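# Move the yellow sponge from the counter to the far desk

## Task

Pick up the small yellow sponge lying on the counter and carry it to the desk located in the opposite half of the room, leaving it resting there by itself; the robot must not tip over or finish leaning, and a sponge that stays on the desk only because the robot is still holding or pressing it does not count.

## Robot and tools

ROBOT: a wheeled base that drives straight and turns in place but cannot move sideways. It has a lifting column carrying a tilting head and two six-joint arms, left and right, each with a two-finger gripper. Shoulder height S = 0.90 m + column_m. Folded, as at the start, the robot is 0.73 m long, 0.62 m wide and S + 0.43 m tall, and its front is 0.40 m ahead of the column. Loose objects may occasionally get nudged by the scene.

FRAMES: base frame has its origin on the floor between the drive wheels, under the column, with x forward, y left and z up. left_hand and right_hand are reported in it: the point where the fingers meet (tips 8 mm further). The hand z axis runs along the fingers (quat_wxyz maps (0,0,1) onto it) and its y axis along the opening. The odometry frame is the base frame as it was when the scene began.

execute_actions: "actions" is a list holding one action or none (none just reports). An action may contain:
- "base": exactly one relative move, counted from where the base last reported itself. {"translate_m": d} drives d metres straight, forward positive, -3 to 3. {"rotate_rad": d} turns d radians in place, counter-clockwise (left) positive, -3.2 to 3.2.
- "joints": a dict of absolute targets by joint name, any subset. column_m 0 to 0.8 m; head_tilt_rad -0.61 to 1.308 (0 about level, positive down); left_/right_joint1_rad -2.879 to 2.879; joint2 0 to 3.141; joint3 0 to 3.019; joint4 -1.692 to 1.57; joint5 -1.57 to 1.57 (positive swings the hand to the robot's right); joint6 -2.094 to 2.094 (positive rolls clockwise seen from behind); left_/right_gripper_m 0 to 0.093, the fingertip gap in metres.
- "speeds": caps for this action only, translate_m 0.05 to 0.8 m/s, rotate_rad 0.1 to 1 rad/s (maxima are defaults). Arms are not slowed by it. A base move needing over 8.667 s is refused.
"cameras" picks images: cam_head_left, cam_head_right, cam_left_wrist, cam_right_wrist, nav_camera, or "all" (default); [] gives none. Any bad key or value rejects the whole call. Joints and base left out of an action may still be driving toward older targets. An action lasts at most 15 s. If a call reports a stop, the remaining motion calls in that reply are skipped.

wait: "seconds" 0 to 10; commands nothing and returns state and images. zoom_image: "camera" plus "region" [x0, y0, x1, y1] in pixels of that camera's latest full image, origin top-left, at most 504 x 504. finished_scene: "scene" is the current scene number; it is final, so the sponge must already be resting on the desk unaided.

RESULTS: base_status and joint_status per motion: "done" (base: wheels turned the full amount, even when slipping; arm: within tolerance), "off_target" (resting elsewhere, may still push), "contact_stop" (column or base only; target dropped), "time_out", "not_followed" (a safety check withheld arm targets; see "cause:"), "limit_stop_at_motor_heat". on_its_own lists uncommanded activity; "held at" is a held target, not a position. base_odometry counts wheel turns, so slips look like travel. If turned_by_wheels and turned_by_imu disagree by over about 4% and at least 0.05 rad, the base hit or slipped and heading is off by that gap. base_tilt in degrees (forward/right positive, about 1 degree fixed bias). motor_effort covers only left_wheel and right_wheel, percent of max, positive pushing forward, bracket = peak; rest values out of range suggest pushing or a cord/sill. wheel_motors_off = 1 while overload has cut the wheels. Motor temperatures are listed per arm joint.

ARM GEOMETRY (approximate): with joint1 at -1.57 (left) or 1.57 (right) and joints 5, 6 at 0, the arm lies in a vertical forward plane 0.23 m beside the column. a = j2 - 0.35, b = 1.05 + j2 - j3, c = b - j4 (c = 1.57 means fingers straight down). Hand is 0.12 + 0.39 sin a + 0.38 cos b + 0.25 cos c ahead and S + 0.39 cos a - 0.38 sin b - 0.25 sin c high. E.g. j2, j3, j4 = 0.93, 0.78, 0.14 gives 0.60 m ahead, 0.25 m below S. Real hands sit up to ~5 cm lower and nearer (more with loads); trust left_hand/right_hand. Reach about 1 m; to go near the floor, extend fingers-down 0.45 to 0.5 m ahead at column_m 0.3, then lower the column. Below 0.4 m height the housing blocks hands nearer than 0.45 m. Avoid moving arms with column_m under 0.3. Small target changes (under ~0.03 rad, 0.08 for joints 2 and 3) may do nothing; approach contacts in steps of about 0.05 rad from your last target.

GRIPPER: fingers 7 cm long; grip by commanding less than the object's width ("off_target" then normal). An opening staying 0.002 m or more above target means something is held. A light sponge is easy to carry fingers-down.

COLUMN: lowering halts with "contact_stop" when a hand or its load touches down (may sink up to 0.15 to 0.2 m more); afterwards raise 0.2 m before lowering again. Touching with shoulders or column: move it 0.05 m back.

BASE: it stops only when a wheel stalls; then back off 0.05 m before retrying or turning. Table tops 0.30 m up and over 0.26 m below S can slide over the housing into the column. Pushing hard about 3 s cuts the wheel motors for 2 s. Backing 0.05 m also frees a robot leaning back (forward tilt dropping 0.5 degrees).

AVOID: tipping or ending tilted, dropping the sponge, arms striking or pressing each other (can end the run), long hard pushes against furniture (overheating, fault at 100 C drops the arm; to relieve, resend the reported joint positions). On "not_followed", move the offending joints at least 0.05 rad back or drive away from the obstacle. The robot keeps holding your last command while you think.

Each tool is called by a JSON object that holds its "name" and its "arguments", one argument or row to a line.

## Session

{"name": "execute_actions", "arguments": {
  "actions": []
}}

Scene clock: 0.00 s.
Motor temperatures (°C, as the motors report them): left_arm=[19 18 18 18 19 21] | right_arm=[17 19 20 18 17 17]
base_odometry: x=+0.000 y=+0.000 heading=+0.000 (m, m, rad; odometry frame)
turned_by_wheels: +0.000 (rad since the last result)
turned_by_imu: +0.000 (rad since the last result)
base_tilt: forward=+0.4 right=+0.7 (deg)
base_status: not commanded
joint_positions: column_m=+0.555 head_tilt_rad=+0.867 left_joint1_rad=-1.577 left_joint2_rad=+0.880 left_joint3_rad=+0.406 left_joint4_rad=-0.958 left_joint5_rad=-0.017 left_joint6_rad=+0.032 left_gripper_m=+0.094 right_joint1_rad=+1.594 right_joint2_rad=+0.883 right_joint3_rad=+0.423 right_joint4_rad=-0.983 right_joint5_rad=-0.008 right_joint6_rad=-0.072 right_gripper_m=+0.094
joint_status: not commanded
wheel_motors_off: 0
motor_effort: left_wheel=+3 right_wheel=+0 (%)
left_hand: x=+0.1448 y=+0.2263 z=+1.2559 quat_wxyz=(+0.439, -0.021, -0.898, +0.001) (m; base frame)
right_hand: x=+0.1497 y=-0.2192 z=+1.2577 quat_wxyz=(+0.443, +0.040, -0.895, -0.026) (m; base frame)
pictures: cam_head_left, cam_head_right, cam_left_wrist, cam_right_wrist, nav_camera
Images, in order (width x height): cam_head_left 672x504, cam_head_right 672x504, cam_left_wrist 672x504, cam_right_wrist 672x504, nav_camera 672x504.

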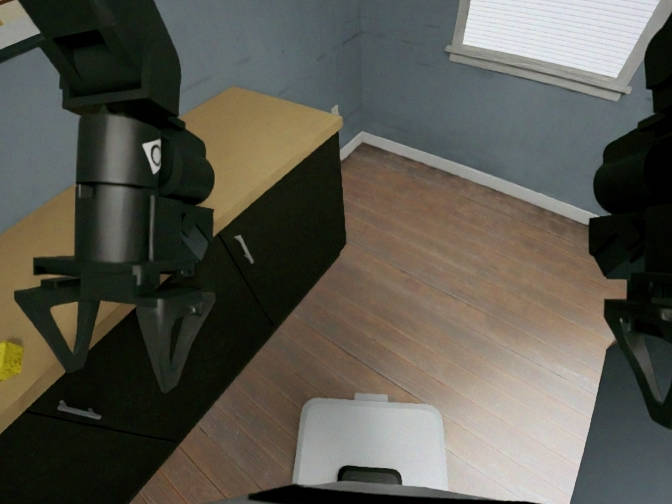

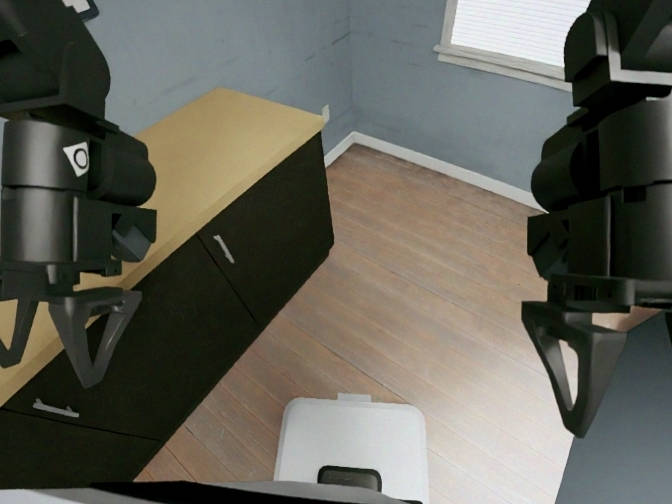

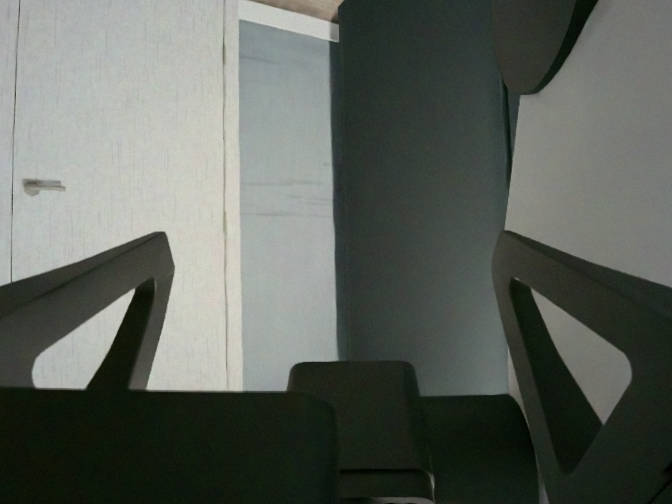

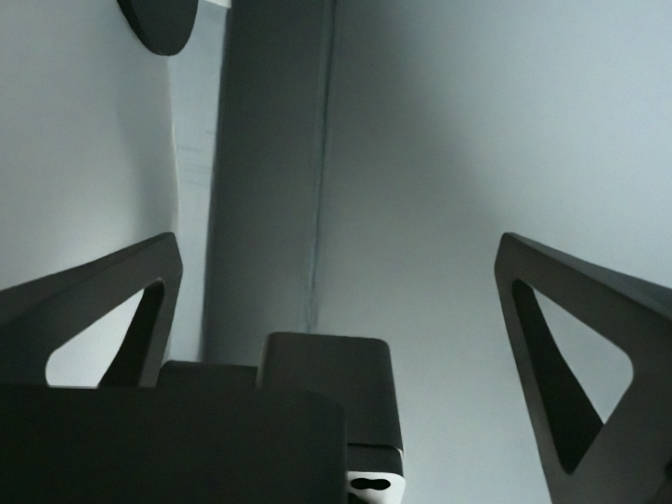

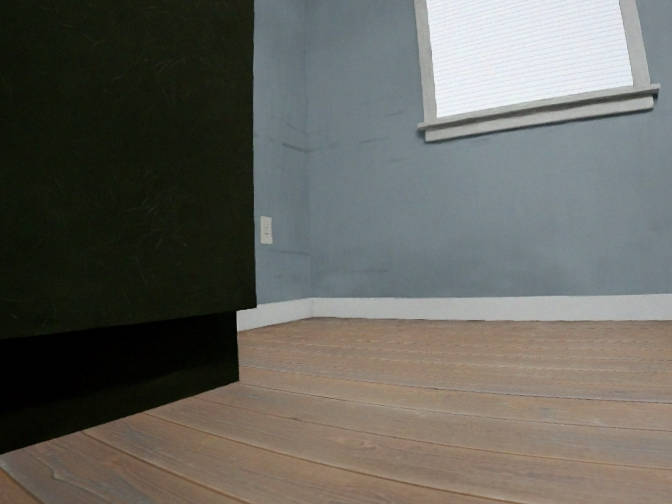

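{"name": "execute_actions", "arguments": {
  "actions": [
    {"base":{"rotate_rad":1.05},"joints":{"head_tilt_rad":0.7},"speeds":{"rotate_rad":0.6}}
  ],
  "cameras": ["cam_head_left","cam_head_right"]
}}

Scene clock: 15.53 s.
Motor temperatures (°C, as the motors report them): left_arm=[19 18 18 18 19 21] | right_arm=[17 19 20 18 17 17]
base_odometry: x=+0.000 y=+0.000 heading=+1.049 (m, m, rad; odometry frame)
turned_by_wheels: +1.049 (rad since the last result)
turned_by_imu: +1.056 (rad since the last result)
base_tilt: forward=+0.4 right=+0.6 (deg)
base_status: done
joint_positions: column_m=+0.555 head_tilt_rad=+0.717 left_joint1_rad=-1.577 left_joint2_rad=+0.880 left_joint3_rad=+0.406 left_joint4_rad=-0.958 left_joint5_rad=-0.017 left_joint6_rad=+0.032 left_gripper_m=+0.094 right_joint1_rad=+1.594 right_joint2_rad=+0.883 right_joint3_rad=+0.423 right_joint4_rad=-0.983 right_joint5_rad=-0.008 right_joint6_rad=-0.072 right_gripper_m=+0.094
joint_status: all done
wheel_motors_off: 0
motor_effort: left_wheel=-4(57) right_wheel=+4(39) (%)
left_hand: x=+0.1448 y=+0.2263 z=+1.2559 quat_wxyz=(+0.439, -0.021, -0.898, +0.001) (m; base frame)
right_hand: x=+0.1497 y=-0.2192 z=+1.2577 quat_wxyz=(+0.443, +0.040, -0.895, -0.026) (m; base frame)
pictures: cam_head_left, cam_head_right
camera_calibration (this result's frames):
cam_head_left: T_world_to_cam=[[0.0932106, -0.994356, -0.0506652, 0.0910435], [-0.681182, -0.0265751, -0.731632, 1.16613], [0.726156, 0.102708, -0.679815, 0.929352], [0, 0, 0, 1]] pos_world=[0.111003, 0.0260676, 1.48957]
cam_head_right: T_world_to_cam=[[0.0913148, -0.994238, -0.0561459, 0.0319019], [-0.694079, -0.0231143, -0.719528, 1.15098], [0.714084, 0.104673, -0.69219, 0.948639], [0, 0, 0, 1]] pos_world=[0.118549, -0.040975, 1.48659]
Images, in order (width x height): cam_head_left 672x504, cam_head_right 672x504.

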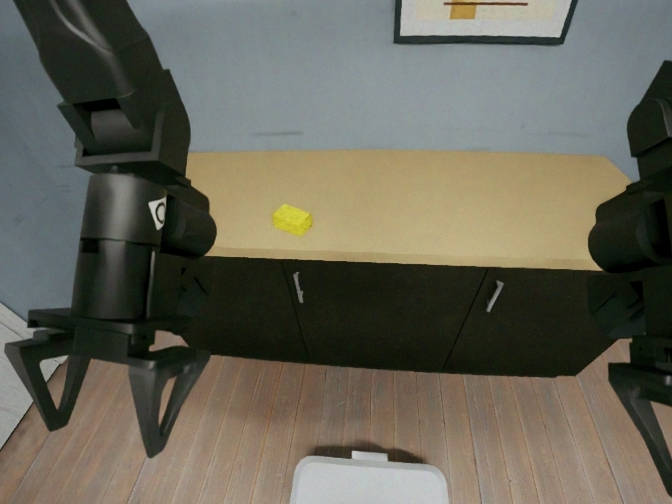

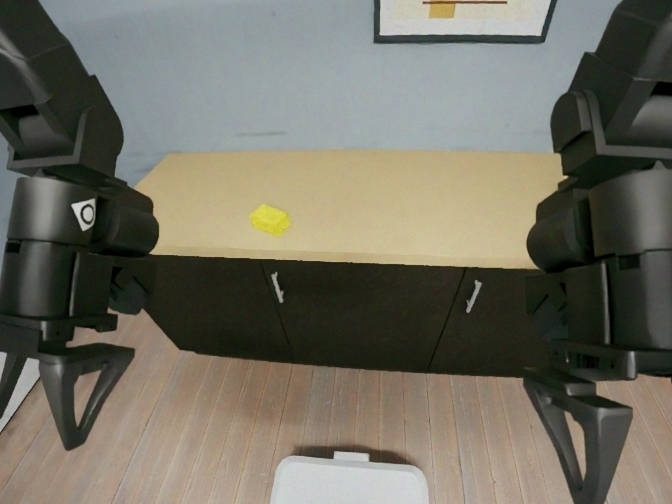

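{"name": "execute_actions", "arguments": {
  "actions": [
    {"joints":{"left_joint1_rad":-1.57,"left_joint2_rad":1.05,"left_joint3_rad":1.3,"left_joint4_rad":-0.77,"left_joint5_rad":0,"left_joint6_rad":0,"column_m":0.45,"head_tilt_rad":0.8}}
  ],
  "cameras": []
}}

{"name": "execute_actions", "arguments": {
  "actions": [
    {"base":{"translate_m":0.25}}
  ],
  "cameras": ["cam_head_left","cam_head_right","cam_left_wrist"]
}}

Scene clock: 28.10 s.
Motor temperatures (°C, as the motors report them): left_arm=[19 18 18 18 19 21] | right_arm=[17 19 20 18 17 17]
base_odometry: x=+0.000 y=+0.000 heading=+1.049 (m, m, rad; odometry frame)
turned_by_wheels: +0.000 (rad since the last result)
turned_by_imu: +0.001 (rad since the last result)
base_tilt: forward=+0.4 right=+0.6 (deg)
base_status: not commanded
joint_positions: column_m=+0.450 head_tilt_rad=+0.802 left_joint1_rad=-1.576 left_joint2_rad=+1.051 left_joint3_rad=+1.284 left_joint4_rad=-0.773 left_joint5_rad=-0.002 left_joint6_rad=+0.009 left_gripper_m=+0.094 right_joint1_rad=+1.594 right_joint2_rad=+0.883 right_joint3_rad=+0.423 right_joint4_rad=-0.983 right_joint5_rad=-0.008 right_joint6_rad=-0.072 right_gripper_m=+0.094
joint_status: all done
wheel_motors_off: 0
motor_effort: left_wheel=-5(6) right_wheel=+10(10) (%)
left_hand: x=+0.6316 y=+0.2223 z=+1.1218 quat_wxyz=(+0.008, -0.006, -1.000, +0.001) (m; base frame)
right_hand: x=+0.1497 y=-0.2192 z=+1.1527 quat_wxyz=(+0.443, +0.040, -0.895, -0.026) (m; base frame)
pictures: none
No camera images: the call's "cameras" was empty. Leave "cameras" out to get every camera's image.

Scene clock: 29.97 s.
Motor temperatures (°C, as the motors report them): left_arm=[19 18 18 18 19 21] | right_arm=[17 19 20 18 17 17]
base_odometry: x=+0.125 y=+0.217 heading=+1.050 (m, m, rad; odometry frame)
turned_by_wheels: +0.001 (rad since the last result)
turned_by_imu: +0.002 (rad since the last result)
base_tilt: forward=+0.4 right=+0.6 (deg)
base_status: done
joint_positions: column_m=+0.450 head_tilt_rad=+0.802 left_joint1_rad=-1.576 left_joint2_rad=+1.051 left_joint3_rad=+1.285 left_joint4_rad=-0.773 left_joint5_rad=-0.002 left_joint6_rad=+0.009 left_gripper_m=+0.094 right_joint1_rad=+1.594 right_joint2_rad=+0.883 right_joint3_rad=+0.426 right_joint4_rad=-0.983 right_joint5_rad=-0.008 right_joint6_rad=-0.072 right_gripper_m=+0.094
joint_status: not commanded
wheel_motors_off: 0
motor_effort: left_wheel=+0(56) right_wheel=+0(72) (%)
left_hand: x=+0.6318 y=+0.2222 z=+1.1219 quat_wxyz=(+0.008, -0.006, -1.000, +0.001) (m; base frame)
right_hand: x=+0.1511 y=-0.2192 z=+1.1523 quat_wxyz=(+0.441, +0.040, -0.896, -0.026) (m; base frame)
pictures: cam_head_left, cam_head_right, cam_left_wrist
camera_calibration (this result's frames):
cam_head_left: T_world_to_cam=[[0.0885351, -0.994356, -0.0584528, 0.0971437], [-0.741269, -0.0265751, -0.670682, 1.00483], [0.665343, 0.102708, -0.739438, 0.946675], [0, 0, 0, 1]] pos_world=[0.106383, 0.0260676, 1.37961]
cam_head_right: T_world_to_cam=[[0.0861774, -0.994238, -0.0637512, 0.0371882], [-0.753083, -0.0231143, -0.657519, 0.989377], [0.652257, 0.104673, -0.750736, 0.963166], [0, 0, 0, 1]] pos_world=[0.113646, -0.040975, 1.37599]
cam_left_wrist: T_world_to_cam=[[-0.00791127, -0.999968, -0.00121428, 0.228452], [-0.794642, 0.00554967, 0.607053, -0.17609], [-0.607027, 0.00576747, -0.794661, 1.39828], [0, 0, 0, 1]] pos_world=[0.710674, 0.221357, 1.21833]
Images, in order (width x height): cam_head_left 672x504, cam_head_right 672x504, cam_left_wrist 672x504.

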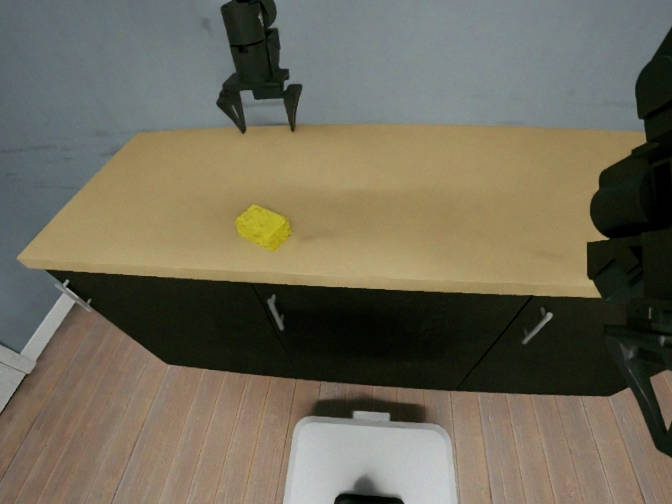

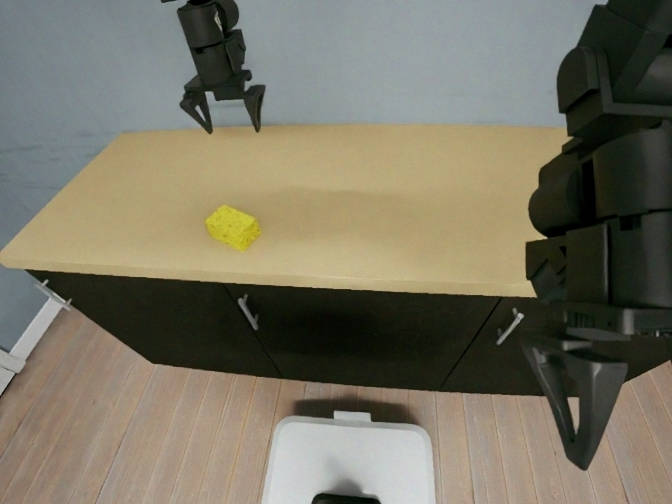

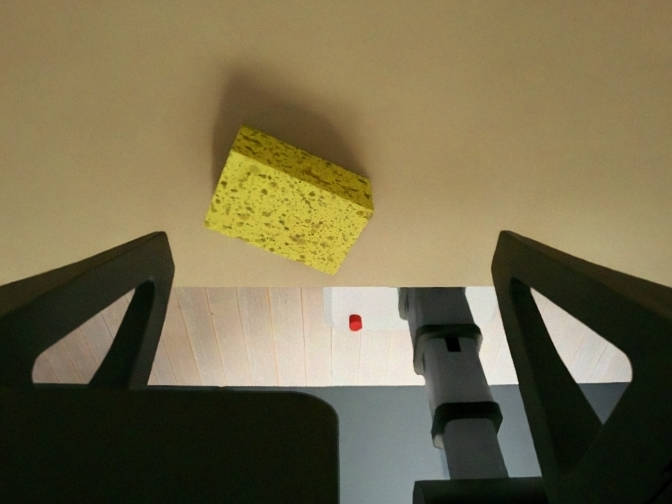

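{"name": "execute_actions", "arguments": {
  "actions": [
    {"base":{"translate_m":-0.08},"joints":{"left_joint6_rad":-1.13,"left_joint1_rad":-1.52,"column_m":0.37}}
  ],
  "cameras": ["cam_head_left","cam_left_wrist"]
}}

Scene clock: 43.87 s.
Motor temperatures (°C, as the motors report them): left_arm=[19 19 19 18 19 21] | right_arm=[17 19 20 18 17 17]
base_odometry: x=+0.085 y=+0.147 heading=+1.048 (m, m, rad; odometry frame)
turned_by_wheels: -0.002 (rad since the last result)
turned_by_imu: -0.002 (rad since the last result)
base_tilt: forward=+0.4 right=+0.5 (deg)
base_status: done
joint_positions: column_m=+0.370 head_tilt_rad=+0.803 left_joint1_rad=-1.518 left_joint2_rad=+1.050 left_joint3_rad=+1.284 left_joint4_rad=-0.773 left_joint5_rad=-0.001 left_joint6_rad=-1.118 left_gripper_m=+0.094 right_joint1_rad=+1.594 right_joint2_rad=+0.882 right_joint3_rad=+0.420 right_joint4_rad=-0.983 right_joint5_rad=-0.008 right_joint6_rad=-0.072 right_gripper_m=+0.094
joint_status: all done
wheel_motors_off: 0
motor_effort: left_wheel=-1(36) right_wheel=+2(55) (%)
left_hand: x=+0.6314 y=+0.2495 z=+1.0427 quat_wxyz=(-0.006, +0.542, -0.840, -0.023) (m; base frame)
right_hand: x=+0.1483 y=-0.2192 z=+1.0733 quat_wxyz=(+0.444, +0.040, -0.895, -0.026) (m; base frame)
pictures: cam_head_left, cam_left_wrist
camera_calibration (this result's frames):
cam_head_left: T_world_to_cam=[[0.0885118, -0.994356, -0.058488, 0.092515], [-0.741536, -0.0265751, -0.670387, 0.950771], [0.665049, 0.102708, -0.739703, 0.887876], [0, 0, 0, 1]] pos_world=[0.106361, 0.0260676, 1.29956]
cam_left_wrist: T_world_to_cam=[[0.912089, -0.408312, -0.037089, -0.435518], [-0.317668, -0.76099, 0.565669, -0.195199], [-0.259194, -0.504158, -0.823798, 1.27297], [0, 0, 0, 1]] pos_world=[0.665168, 0.315406, 1.14293]
Images, in order (width x height): cam_head_left 672x504, cam_left_wrist 672x504.

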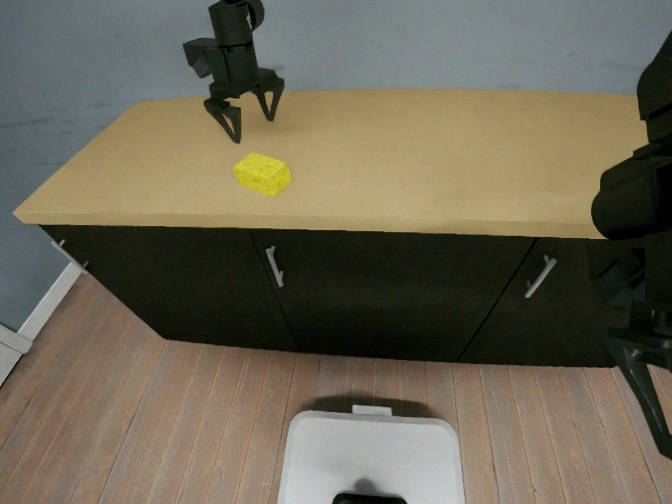

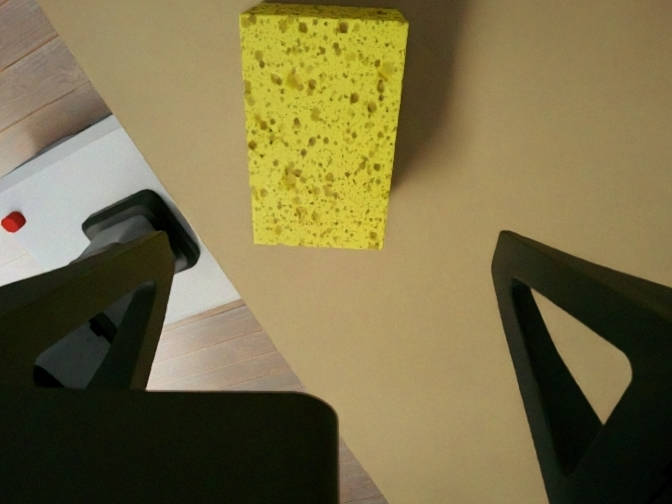

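{"name": "execute_actions", "arguments": {
  "actions": [
    {"joints":{"column_m":0.30}}
  ],
  "cameras": ["cam_head_left","cam_left_wrist"]
}}

Scene clock: 51.00 s.
Motor temperatures (°C, as the motors report them): left_arm=[19 19 19 18 19 21] | right_arm=[17 19 20 18 17 17]
base_odometry: x=+0.085 y=+0.147 heading=+1.048 (m, m, rad; odometry frame)
turned_by_wheels: +0.000 (rad since the last result)
turned_by_imu: +0.001 (rad since the last result)
base_tilt: forward=+0.4 right=+0.6 (deg)
base_status: not commanded
joint_positions: column_m=+0.300 head_tilt_rad=+0.803 left_joint1_rad=-1.518 left_joint2_rad=+1.050 left_joint3_rad=+1.284 left_joint4_rad=-0.773 left_joint5_rad=-0.001 left_joint6_rad=-1.118 left_gripper_m=+0.094 right_joint1_rad=+1.594 right_joint2_rad=+0.882 right_joint3_rad=+0.420 right_joint4_rad=-0.983 right_joint5_rad=-0.008 right_joint6_rad=-0.072 right_gripper_m=+0.094
joint_status: all done
wheel_motors_off: 0
motor_effort: left_wheel=-1(1) right_wheel=+2(2) (%)
left_hand: x=+0.6314 y=+0.2495 z=+0.9727 quat_wxyz=(-0.006, +0.542, -0.840, -0.023) (m; base frame)
right_hand: x=+0.1483 y=-0.2192 z=+1.0033 quat_wxyz=(+0.444, +0.040, -0.895, -0.026) (m; base frame)
pictures: cam_head_left, cam_left_wrist
camera_calibration (this result's frames):
cam_head_left: T_world_to_cam=[[0.0885118, -0.994356, -0.058488, 0.0884221], [-0.741536, -0.0265751, -0.670387, 0.903858], [0.665049, 0.102708, -0.739703, 0.836113], [0, 0, 0, 1]] pos_world=[0.10636, 0.0260676, 1.22958]
cam_left_wrist: T_world_to_cam=[[0.912089, -0.408312, -0.037089, -0.438113], [-0.317668, -0.76099, 0.565669, -0.155615], [-0.259194, -0.504158, -0.823798, 1.21532], [0, 0, 0, 1]] pos_world=[0.665168, 0.315406, 1.07296]
Images, in order (width x height): cam_head_left 672x504, cam_left_wrist 672x504.

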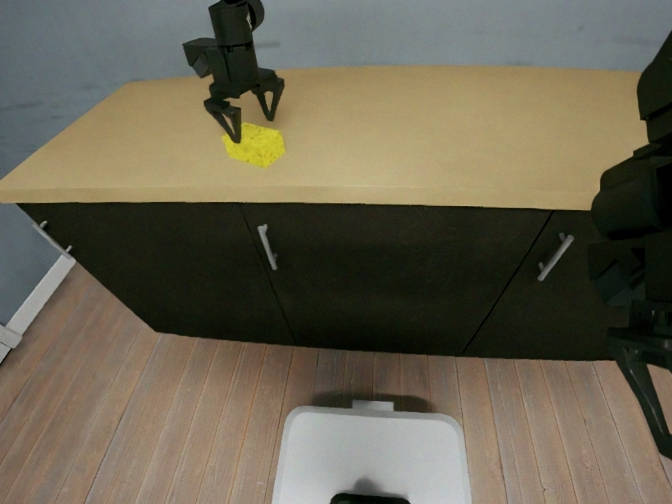

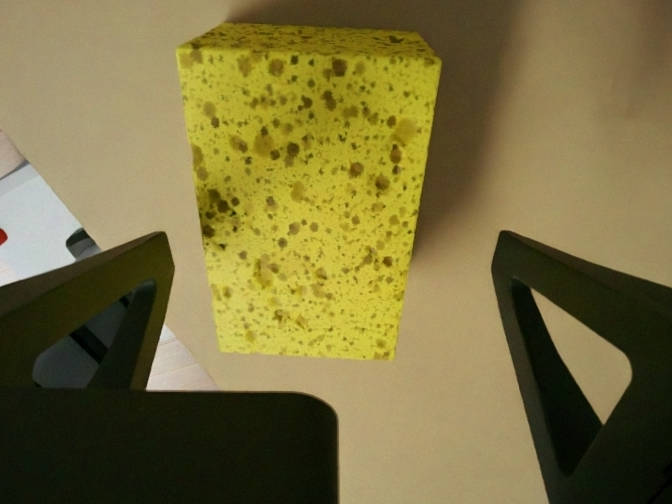

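{"name": "execute_actions", "arguments": {
  "actions": [
    {"joints":{"column_m":0.265}}
  ],
  "cameras": ["cam_head_left","cam_left_wrist"]
}}

{"name": "execute_actions", "arguments": {
  "actions": [
    {"joints":{"left_gripper_m":0.04}}
  ],
  "cameras": ["cam_head_left","cam_left_wrist"]
}}

Scene clock: 55.10 s.
Motor temperatures (°C, as the motors report them): left_arm=[19 19 19 18 19 21] | right_arm=[17 19 20 18 17 17]
base_odometry: x=+0.085 y=+0.147 heading=+1.048 (m, m, rad; odometry frame)
turned_by_wheels: +0.000 (rad since the last result)
turned_by_imu: +0.001 (rad since the last result)
base_tilt: forward=+0.5 right=+0.6 (deg)
base_status: not commanded
joint_positions: column_m=+0.265 head_tilt_rad=+0.803 left_joint1_rad=-1.518 left_joint2_rad=+1.050 left_joint3_rad=+1.284 left_joint4_rad=-0.773 left_joint5_rad=-0.001 left_joint6_rad=-1.118 left_gripper_m=+0.094 right_joint1_rad=+1.594 right_joint2_rad=+0.882 right_joint3_rad=+0.420 right_joint4_rad=-0.983 right_joint5_rad=-0.008 right_joint6_rad=-0.072 right_gripper_m=+0.094
joint_status: all done
wheel_motors_off: 0
motor_effort: left_wheel=-3(4) right_wheel=+3(3) (%)
left_hand: x=+0.6314 y=+0.2495 z=+0.9377 quat_wxyz=(-0.006, +0.542, -0.840, -0.023) (m; base frame)
right_hand: x=+0.1483 y=-0.2192 z=+0.9683 quat_wxyz=(+0.444, +0.040, -0.895, -0.026) (m; base frame)
pictures: cam_head_left, cam_left_wrist
camera_calibration (this result's frames):
cam_head_left: T_world_to_cam=[[0.0885118, -0.994356, -0.058488, 0.0863742], [-0.741536, -0.0265751, -0.670387, 0.880385], [0.665049, 0.102708, -0.739703, 0.810213], [0, 0, 0, 1]] pos_world=[0.106361, 0.0260676, 1.19457]
cam_left_wrist: T_world_to_cam=[[0.912089, -0.408312, -0.037089, -0.439412], [-0.317668, -0.76099, 0.565669, -0.135808], [-0.259194, -0.504158, -0.823798, 1.18648], [0, 0, 0, 1]] pos_world=[0.665168, 0.315406, 1.03794]
Images, in order (width x height): cam_head_left 672x504, cam_left_wrist 672x504.

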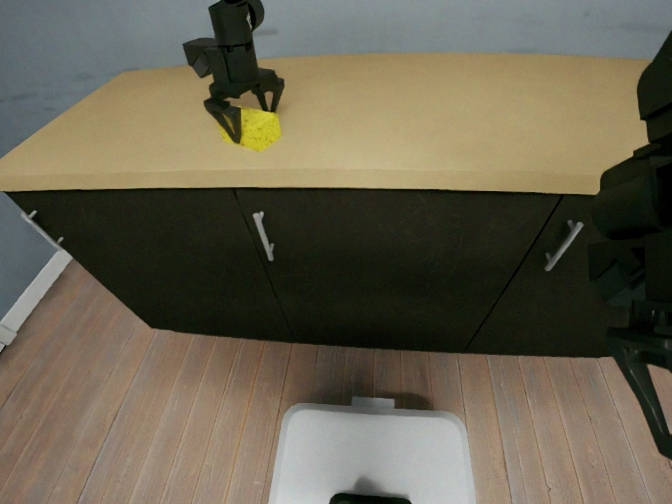

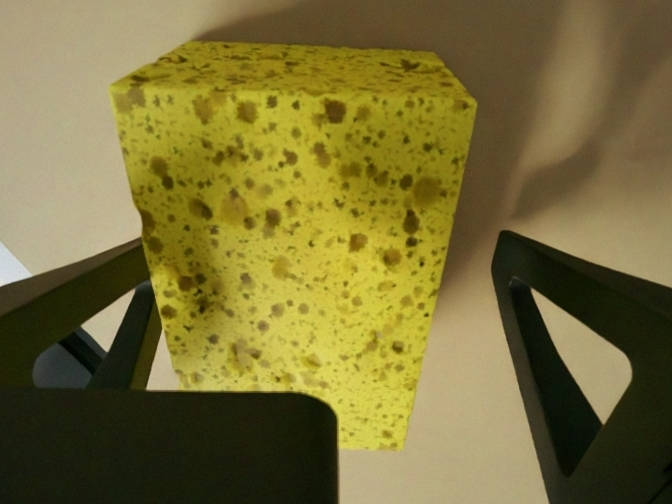

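Scene clock: 55.70 s.
Motor temperatures (°C, as the motors report them): left_arm=[19 19 19 18 19 21] | right_arm=[17 19 20 18 17 17]
base_odometry: x=+0.085 y=+0.147 heading=+1.048 (m, m, rad; odometry frame)
turned_by_wheels: +0.000 (rad since the last result)
turned_by_imu: +0.000 (rad since the last result)
base_tilt: forward=+0.4 right=+0.6 (deg)
base_status: not commanded
joint_positions: column_m=+0.265 head_tilt_rad=+0.803 left_joint1_rad=-1.518 left_joint2_rad=+1.050 left_joint3_rad=+1.284 left_joint4_rad=-0.773 left_joint5_rad=-0.001 left_joint6_rad=-1.118 left_gripper_m=+0.059 right_joint1_rad=+1.594 right_joint2_rad=+0.882 right_joint3_rad=+0.420 right_joint4_rad=-0.983 right_joint5_rad=-0.008 right_joint6_rad=-0.072 right_gripper_m=+0.094
joint_status: left_gripper_m off_target (ended at +0.059, target +0.040)
wheel_motors_off: 0
motor_effort: left_wheel=-1(3) right_wheel=+3(3) (%)
left_hand: x=+0.6314 y=+0.2495 z=+0.9377 quat_wxyz=(-0.006, +0.542, -0.840, -0.023) (m; base frame)
right_hand: x=+0.1483 y=-0.2192 z=+0.9683 quat_wxyz=(+0.444, +0.040, -0.895, -0.026) (m; base frame)
pictures: cam_head_left, cam_left_wrist
camera_calibration (this result's frames):
cam_head_left: T_world_to_cam=[[0.0885118, -0.994356, -0.058488, 0.0863742], [-0.741536, -0.0265751, -0.670387, 0.880385], [0.665049, 0.102708, -0.739703, 0.810213], [0, 0, 0, 1]] pos_world=[0.10636, 0.0260676, 1.19457]
cam_left_wrist: T_world_to_cam=[[0.912089, -0.408312, -0.037089, -0.439412], [-0.317668, -0.76099, 0.565669, -0.135808], [-0.259194, -0.504158, -0.823798, 1.18648], [0, 0, 0, 1]] pos_world=[0.665168, 0.315406, 1.03794]
Images, in order (width x height): cam_head_left 672x504, cam_left_wrist 672x504.

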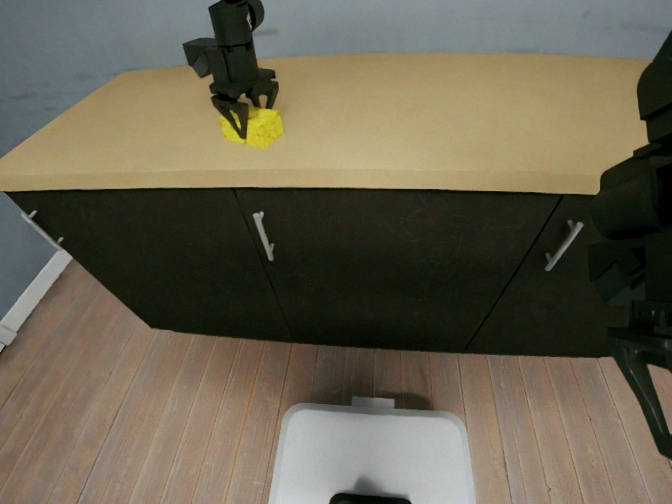

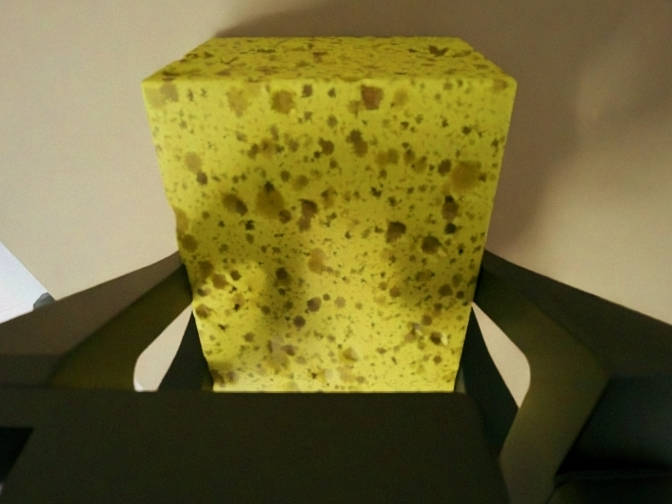

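Gripped. Lift, then back away and look around.

{"name": "execute_actions", "arguments": {
  "actions": [
    {"joints":{"column_m":0.45,"head_tilt_rad":0.45}}
  ],
  "cameras": []
}}

{"name": "execute_actions", "arguments": {
  "actions": [
    {"base":{"translate_m":-0.17},"joints":{"left_joint2_rad":0.9,"left_joint3_rad":0.75,"left_joint4_rad":-0.4}}
  ],
  "cameras": ["cam_left_wrist"]
}}

{"name": "execute_actions", "arguments": {
  "actions": [
    {"base":{"rotate_rad":2.0},"speeds":{"rotate_rad":0.7}}
  ],
  "cameras": ["cam_head_left","cam_head_right","nav_camera"]
}}

Scene clock: 62.87 s.
Motor temperatures (°C, as the motors report them): left_arm=[19 19 19 18 19 21] | right_arm=[17 19 20 18 17 17]
base_odometry: x=+0.085 y=+0.147 heading=+1.048 (m, m, rad; odometry frame)
turned_by_wheels: +0.000 (rad since the last result)
turned_by_imu: +0.001 (rad since the last result)
base_tilt: forward=+0.3 right=+0.6 (deg)
base_status: not commanded
joint_positions: column_m=+0.450 head_tilt_rad=+0.468 left_joint1_rad=-1.518 left_joint2_rad=+1.050 left_joint3_rad=+1.284 left_joint4_rad=-0.773 left_joint5_rad=-0.001 left_joint6_rad=-1.118 left_gripper_m=+0.059 right_joint1_rad=+1.594 right_joint2_rad=+0.882 right_joint3_rad=+0.420 right_joint4_rad=-0.983 right_joint5_rad=-0.008 right_joint6_rad=-0.072 right_gripper_m=+0.094
joint_status: all done
wheel_motors_off: 0
motor_effort: left_wheel=-2(2) right_wheel=+3(3) (%)
left_hand: x=+0.6314 y=+0.2495 z=+1.1226 quat_wxyz=(-0.006, +0.542, -0.840, -0.023) (m; base frame)
right_hand: x=+0.1483 y=-0.2192 z=+1.1532 quat_wxyz=(+0.444, +0.040, -0.895, -0.026) (m; base frame)
pictures: none
No camera images: the call's "cameras" was empty. Leave "cameras" out to get every camera's image.

Scene clock: 64.73 s.
Motor temperatures (°C, as the motors report them): left_arm=[19 19 19 18 19 21] | right_arm=[17 19 20 18 17 17]
base_odometry: x=+0.000 y=+0.000 heading=+1.046 (m, m, rad; odometry frame)
turned_by_wheels: -0.002 (rad since the last result)
turned_by_imu: -0.001 (rad since the last result)
base_tilt: forward=+0.3 right=+0.6 (deg)
base_status: done
joint_positions: column_m=+0.450 head_tilt_rad=+0.468 left_joint1_rad=-1.518 left_joint2_rad=+0.902 left_joint3_rad=+0.732 left_joint4_rad=-0.412 left_joint5_rad=-0.001 left_joint6_rad=-1.119 left_gripper_m=+0.059 right_joint1_rad=+1.594 right_joint2_rad=+0.882 right_joint3_rad=+0.421 right_joint4_rad=-0.983 right_joint5_rad=-0.008 right_joint6_rad=-0.072 right_gripper_m=+0.094
joint_status: all done
wheel_motors_off: 0
motor_effort: left_wheel=-2(59) right_wheel=+1(64) (%)
left_hand: x=+0.4445 y=+0.2467 z=+1.0757 quat_wxyz=(+0.013, +0.542, -0.840, -0.035) (m; base frame)
right_hand: x=+0.1485 y=-0.2192 z=+1.1531 quat_wxyz=(+0.444, +0.040, -0.895, -0.026) (m; base frame)
pictures: cam_left_wrist
camera_calibration (this result's frames):
cam_left_wrist: T_world_to_cam=[[0.910766, -0.405897, -0.0758507, -0.223195], [-0.290965, -0.761187, 0.579598, -0.30216], [-0.292994, -0.505808, -0.811365, 1.25233], [0, 0, 0, 1]] pos_world=[0.482285, 0.312843, 1.1743]
Images, in order (width x height): cam_left_wrist 672x504.

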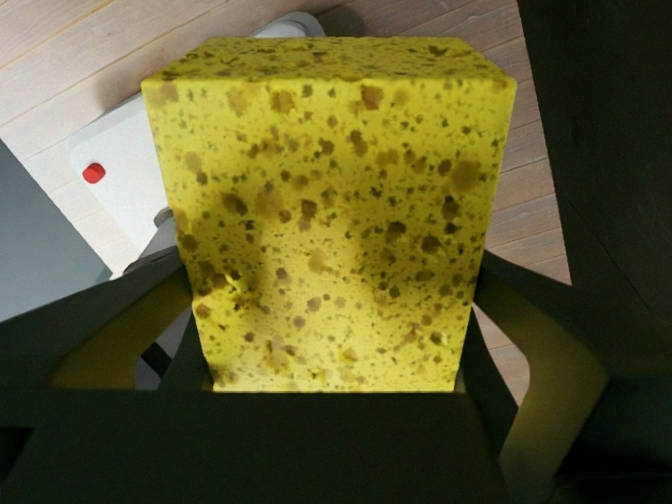

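Scene clock: 68.77 s.
Motor temperatures (°C, as the motors report them): left_arm=[19 19 19 18 19 21] | right_arm=[17 19 20 18 17 17]
base_odometry: x=+0.000 y=+0.000 heading=+3.045 (m, m, rad; odometry frame)
turned_by_wheels: +1.999 (rad since the last result)
turned_by_imu: +2.016 (rad since the last result)
base_tilt: forward=+0.4 right=+0.7 (deg)
base_status: done
joint_positions: column_m=+0.450 head_tilt_rad=+0.468 left_joint1_rad=-1.518 left_joint2_rad=+0.902 left_joint3_rad=+0.735 left_joint4_rad=-0.412 left_joint5_rad=-0.001 left_joint6_rad=-1.119 left_gripper_m=+0.059 right_joint1_rad=+1.594 right_joint2_rad=+0.882 right_joint3_rad=+0.421 right_joint4_rad=-0.983 right_joint5_rad=-0.008 right_joint6_rad=-0.072 right_gripper_m=+0.094
joint_status: not commanded
wheel_motors_off: 0
motor_effort: left_wheel=-3(55) right_wheel=+5(37) (%)
left_hand: x=+0.4465 y=+0.2468 z=+1.0761 quat_wxyz=(+0.011, +0.542, -0.840, -0.034) (m; base frame)
right_hand: x=+0.1485 y=-0.2192 z=+1.1531 quat_wxyz=(+0.444, +0.040, -0.895, -0.026) (m; base frame)
pictures: cam_head_left, cam_head_right, nav_camera
camera_calibration (this result's frames):
cam_head_left: T_world_to_cam=[[0.102813, -0.994356, -0.0261653, 0.0500614], [-0.480155, -0.0265751, -0.876781, 1.28765], [0.871137, 0.102708, -0.480178, 0.564032], [0, 0, 0, 1]] pos_world=[0.121777, 0.0260676, 1.40113]
cam_head_right: T_world_to_cam=[[0.102325, -0.994238, -0.031944, -0.00929844], [-0.495634, -0.0231143, -0.868224, 1.279], [0.862483, 0.104673, -0.495144, 0.585568], [0, 0, 0, 1]] pos_world=[0.129825, -0.040975, 1.4001]
Images, in order (width x height): cam_head_left 672x504, cam_head_right 672x504, nav_camera 672x504.

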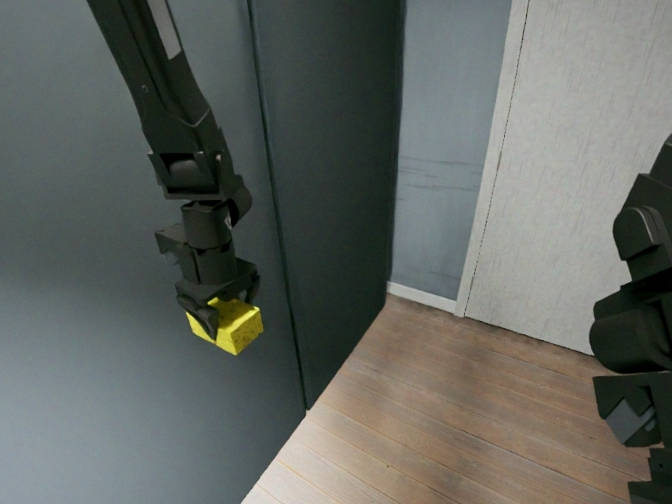

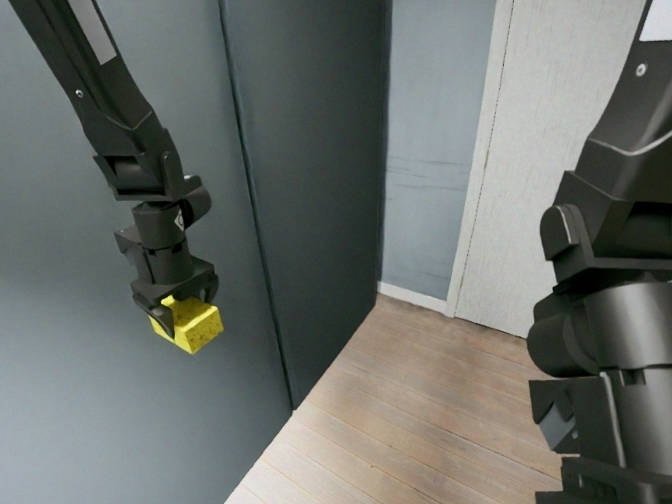

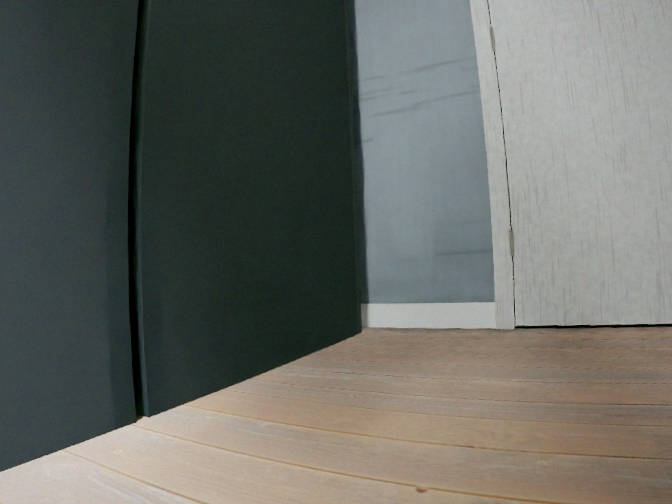

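{"name": "execute_actions", "arguments": {
  "actions": [
    {"base":{"rotate_rad":-2.6}}
  ],
  "cameras": []
}}

{"name": "execute_actions", "arguments": {
  "actions": [
    {"base":{"rotate_rad":-1.2},"joints":{"head_tilt_rad":0.35}}
  ],
  "cameras": ["cam_head_left","cam_head_right","nav_camera"]
}}

Scene clock: 78.17 s.
Motor temperatures (°C, as the motors report them): left_arm=[19 19 19 18 19 21] | right_arm=[17 19 20 18 17 17]
base_odometry: x=+0.000 y=+0.000 heading=+0.446 (m, m, rad; odometry frame)
turned_by_wheels: -2.599 (rad since the last result)
turned_by_imu: -2.615 (rad since the last result)
base_tilt: forward=+0.4 right=+0.6 (deg)
base_status: done
joint_positions: column_m=+0.450 head_tilt_rad=+0.468 left_joint1_rad=-1.518 left_joint2_rad=+0.902 left_joint3_rad=+0.739 left_joint4_rad=-0.410 left_joint5_rad=-0.001 left_joint6_rad=-1.119 left_gripper_m=+0.059 right_joint1_rad=+1.594 right_joint2_rad=+0.882 right_joint3_rad=+0.421 right_joint4_rad=-0.983 right_joint5_rad=-0.008 right_joint6_rad=-0.072 right_gripper_m=+0.094
joint_status: not commanded
wheel_motors_off: 0
motor_effort: left_wheel=+4(40) right_wheel=-5(64) (%)
left_hand: x=+0.4489 y=+0.2468 z=+1.0765 quat_wxyz=(+0.009, +0.542, -0.840, -0.033) (m; base frame)
right_hand: x=+0.1487 y=-0.2192 z=+1.1531 quat_wxyz=(+0.443, +0.040, -0.895, -0.026) (m; base frame)
pictures: none
No camera images: the call's "cameras" was empty. Leave "cameras" out to get every camera's image.

Scene clock: 80.83 s.
Motor temperatures (°C, as the motors report them): left_arm=[19 19 19 18 19 21] | right_arm=[17 19 20 18 17 17]
base_odometry: x=+0.000 y=+0.000 heading=-0.753 (m, m, rad; odometry frame)
turned_by_wheels: -1.199 (rad since the last result)
turned_by_imu: -1.209 (rad since the last result)
base_tilt: forward=+0.4 right=+0.6 (deg)
base_status: done
joint_positions: column_m=+0.450 head_tilt_rad=+0.369 left_joint1_rad=-1.518 left_joint2_rad=+0.902 left_joint3_rad=+0.739 left_joint4_rad=-0.410 left_joint5_rad=-0.001 left_joint6_rad=-1.119 left_gripper_m=+0.059 right_joint1_rad=+1.594 right_joint2_rad=+0.882 right_joint3_rad=+0.421 right_joint4_rad=-0.983 right_joint5_rad=-0.008 right_joint6_rad=-0.072 right_gripper_m=+0.094
joint_status: all done
wheel_motors_off: 0
motor_effort: left_wheel=+4(34) right_wheel=-5(39) (%)
left_hand: x=+0.4491 y=+0.2468 z=+1.0765 quat_wxyz=(+0.009, +0.542, -0.840, -0.032) (m; base frame)
right_hand: x=+0.1487 y=-0.2192 z=+1.1531 quat_wxyz=(+0.443, +0.040, -0.895, -0.026) (m; base frame)
pictures: cam_head_left, cam_head_right, nav_camera
camera_calibration (this result's frames):
cam_head_left: T_world_to_cam=[[0.104896, -0.994356, -0.0158743, 0.03518], [-0.391136, -0.0265751, -0.919949, 1.34519], [0.914335, 0.102708, -0.391716, 0.434847], [0, 0, 0, 1]] pos_world=[0.124865, 0.0260676, 1.4084]
cam_head_right: T_world_to_cam=[[0.104981, -0.994238, -0.021673, -0.0241797], [-0.407385, -0.0231143, -0.912964, 1.33883], [0.907202, 0.104673, -0.407464, 0.45743], [0, 0, 0, 1]] pos_world=[0.132976, -0.040975, 1.40817]
Images, in order (width x height): cam_head_left 672x504, cam_head_right 672x504, nav_camera 672x504.

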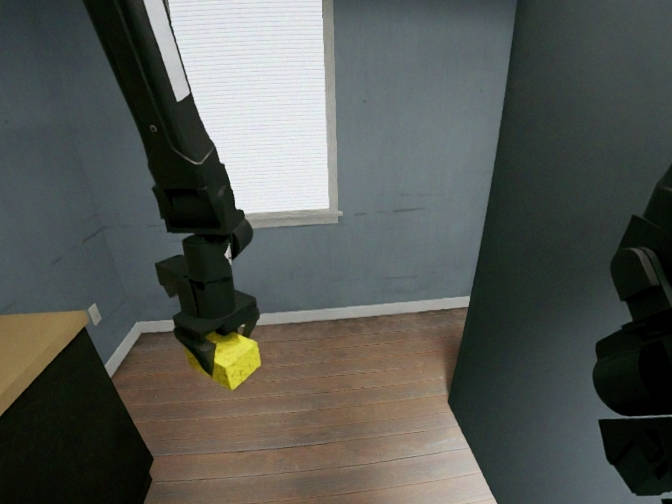

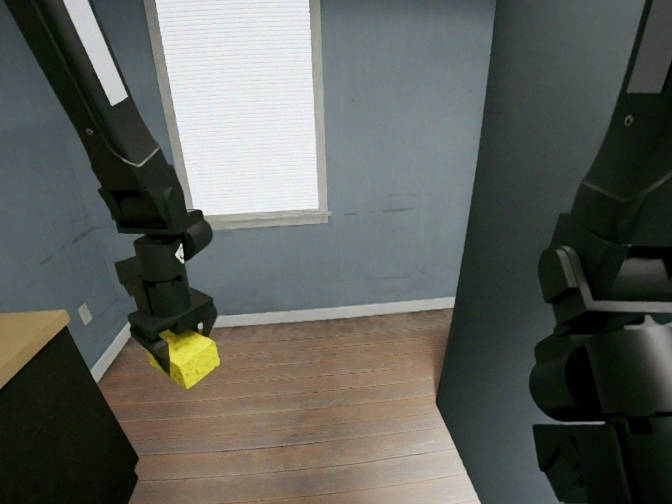

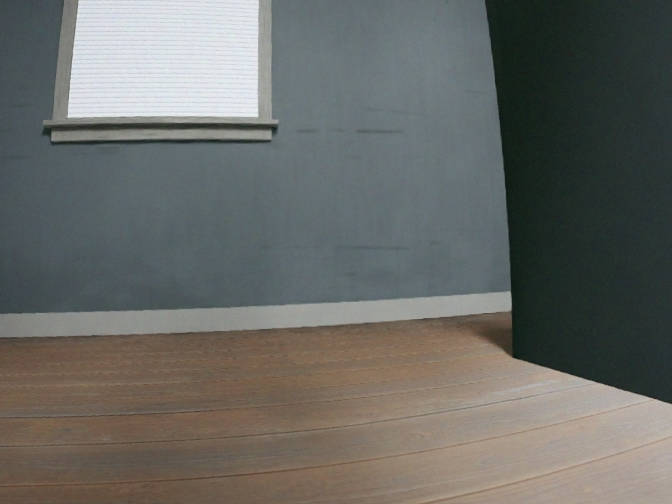

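{"name": "execute_actions", "arguments": {
  "actions": [
    {"base":{"rotate_rad":0.13},"joints":{"head_tilt_rad":0.6}}
  ],
  "cameras": []
}}

{"name": "execute_actions", "arguments": {
  "actions": [
    {"base":{"translate_m":1.3}}
  ],
  "cameras": ["cam_head_left","cam_head_right","nav_camera"]
}}

Scene clock: 96.57 s.
Motor temperatures (°C, as the motors report them): left_arm=[19 19 19 18 19 21] | right_arm=[17 19 20 18 17 17]
base_odometry: x=+0.000 y=+0.000 heading=-0.624 (m, m, rad; odometry frame)
turned_by_wheels: +0.129 (rad since the last result)
turned_by_imu: +0.132 (rad since the last result)
base_tilt: forward=+0.4 right=+0.6 (deg)
base_status: done
joint_positions: column_m=+0.450 head_tilt_rad=+0.603 left_joint1_rad=-1.518 left_joint2_rad=+0.902 left_joint3_rad=+0.739 left_joint4_rad=-0.410 left_joint5_rad=-0.001 left_joint6_rad=-1.119 left_gripper_m=+0.059 right_joint1_rad=+1.594 right_joint2_rad=+0.882 right_joint3_rad=+0.421 right_joint4_rad=-0.983 right_joint5_rad=-0.008 right_joint6_rad=-0.072 right_gripper_m=+0.094
joint_status: all done
wheel_motors_off: 0
motor_effort: left_wheel=-6(27) right_wheel=+5(33) (%)
left_hand: x=+0.4491 y=+0.2468 z=+1.0765 quat_wxyz=(+0.009, +0.542, -0.840, -0.032) (m; base frame)
right_hand: x=+0.1489 y=-0.2192 z=+1.1530 quat_wxyz=(+0.443, +0.040, -0.895, -0.026) (m; base frame)
pictures: none
No camera images: the call's "cameras" was empty. Leave "cameras" out to get every camera's image.

Scene clock: 100.33 s.
Motor temperatures (°C, as the motors report them): left_arm=[19 19 19 18 19 21] | right_arm=[17 19 20 18 17 17]
base_odometry: x=+1.054 y=-0.760 heading=-0.625 (m, m, rad; odometry frame)
turned_by_wheels: -0.001 (rad since the last result)
turned_by_imu: -0.001 (rad since the last result)
base_tilt: forward=+0.4 right=+0.6 (deg)
base_status: done
joint_positions: column_m=+0.450 head_tilt_rad=+0.604 left_joint1_rad=-1.518 left_joint2_rad=+0.902 left_joint3_rad=+0.742 left_joint4_rad=-0.409 left_joint5_rad=-0.001 left_joint6_rad=-1.119 left_gripper_m=+0.059 right_joint1_rad=+1.594 right_joint2_rad=+0.882 right_joint3_rad=+0.425 right_joint4_rad=-0.983 right_joint5_rad=-0.008 right_joint6_rad=-0.072 right_gripper_m=+0.094
joint_status: not commanded
wheel_motors_off: 0
motor_effort: left_wheel=-1(49) right_wheel=+1(84) (%)
left_hand: x=+0.4512 y=+0.2469 z=+1.0768 quat_wxyz=(+0.007, +0.542, -0.840, -0.031) (m; base frame)
right_hand: x=+0.1507 y=-0.2192 z=+1.1524 quat_wxyz=(+0.442, +0.040, -0.896, -0.026) (m; base frame)
pictures: cam_head_left, cam_head_right, nav_camera
camera_calibration (this result's frames):
cam_head_left: T_world_to_cam=[[0.0983269, -0.994356, -0.0398371, 0.0699175], [-0.594383, -0.0265751, -0.803743, 1.18849], [0.798148, 0.102708, -0.593642, 0.730608], [0, 0, 0, 1]] pos_world=[0.116407, 0.0260676, 1.39174]
cam_head_right: T_world_to_cam=[[0.097061, -0.994238, -0.0454965, 0.0104253], [-0.608561, -0.0231143, -0.79317, 1.17687], [0.787548, 0.104673, -0.607298, 0.750362], [0, 0, 0, 1]] pos_world=[0.124241, -0.040975, 1.38963]
Images, in order (width x height): cam_head_left 672x504, cam_head_right 672x504, nav_camera 672x504.

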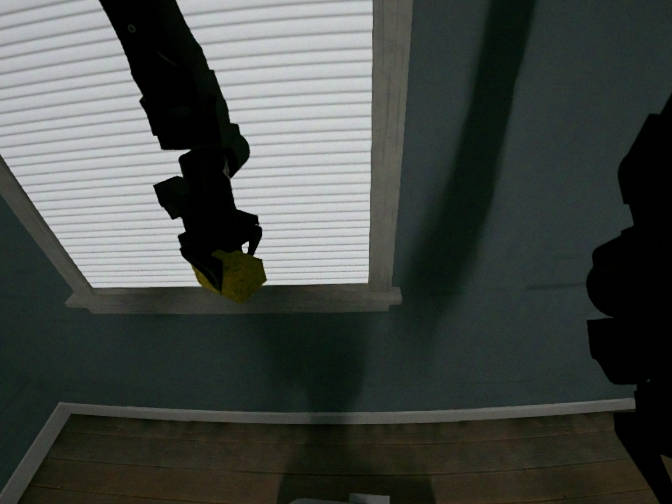

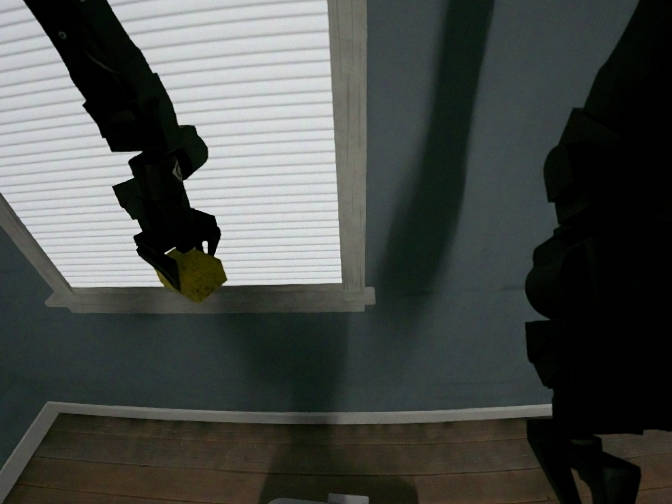

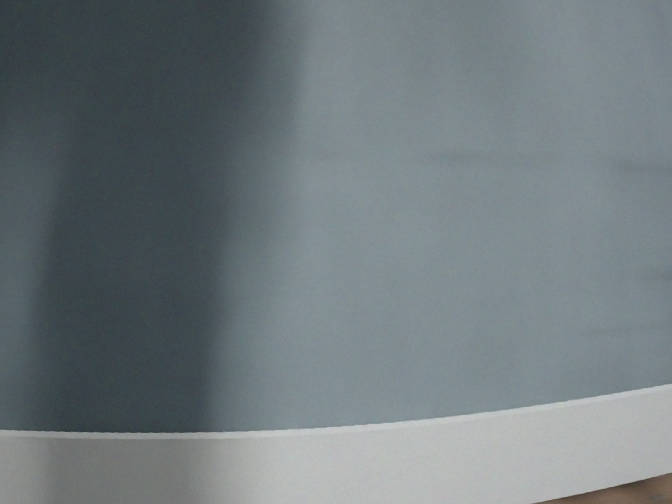

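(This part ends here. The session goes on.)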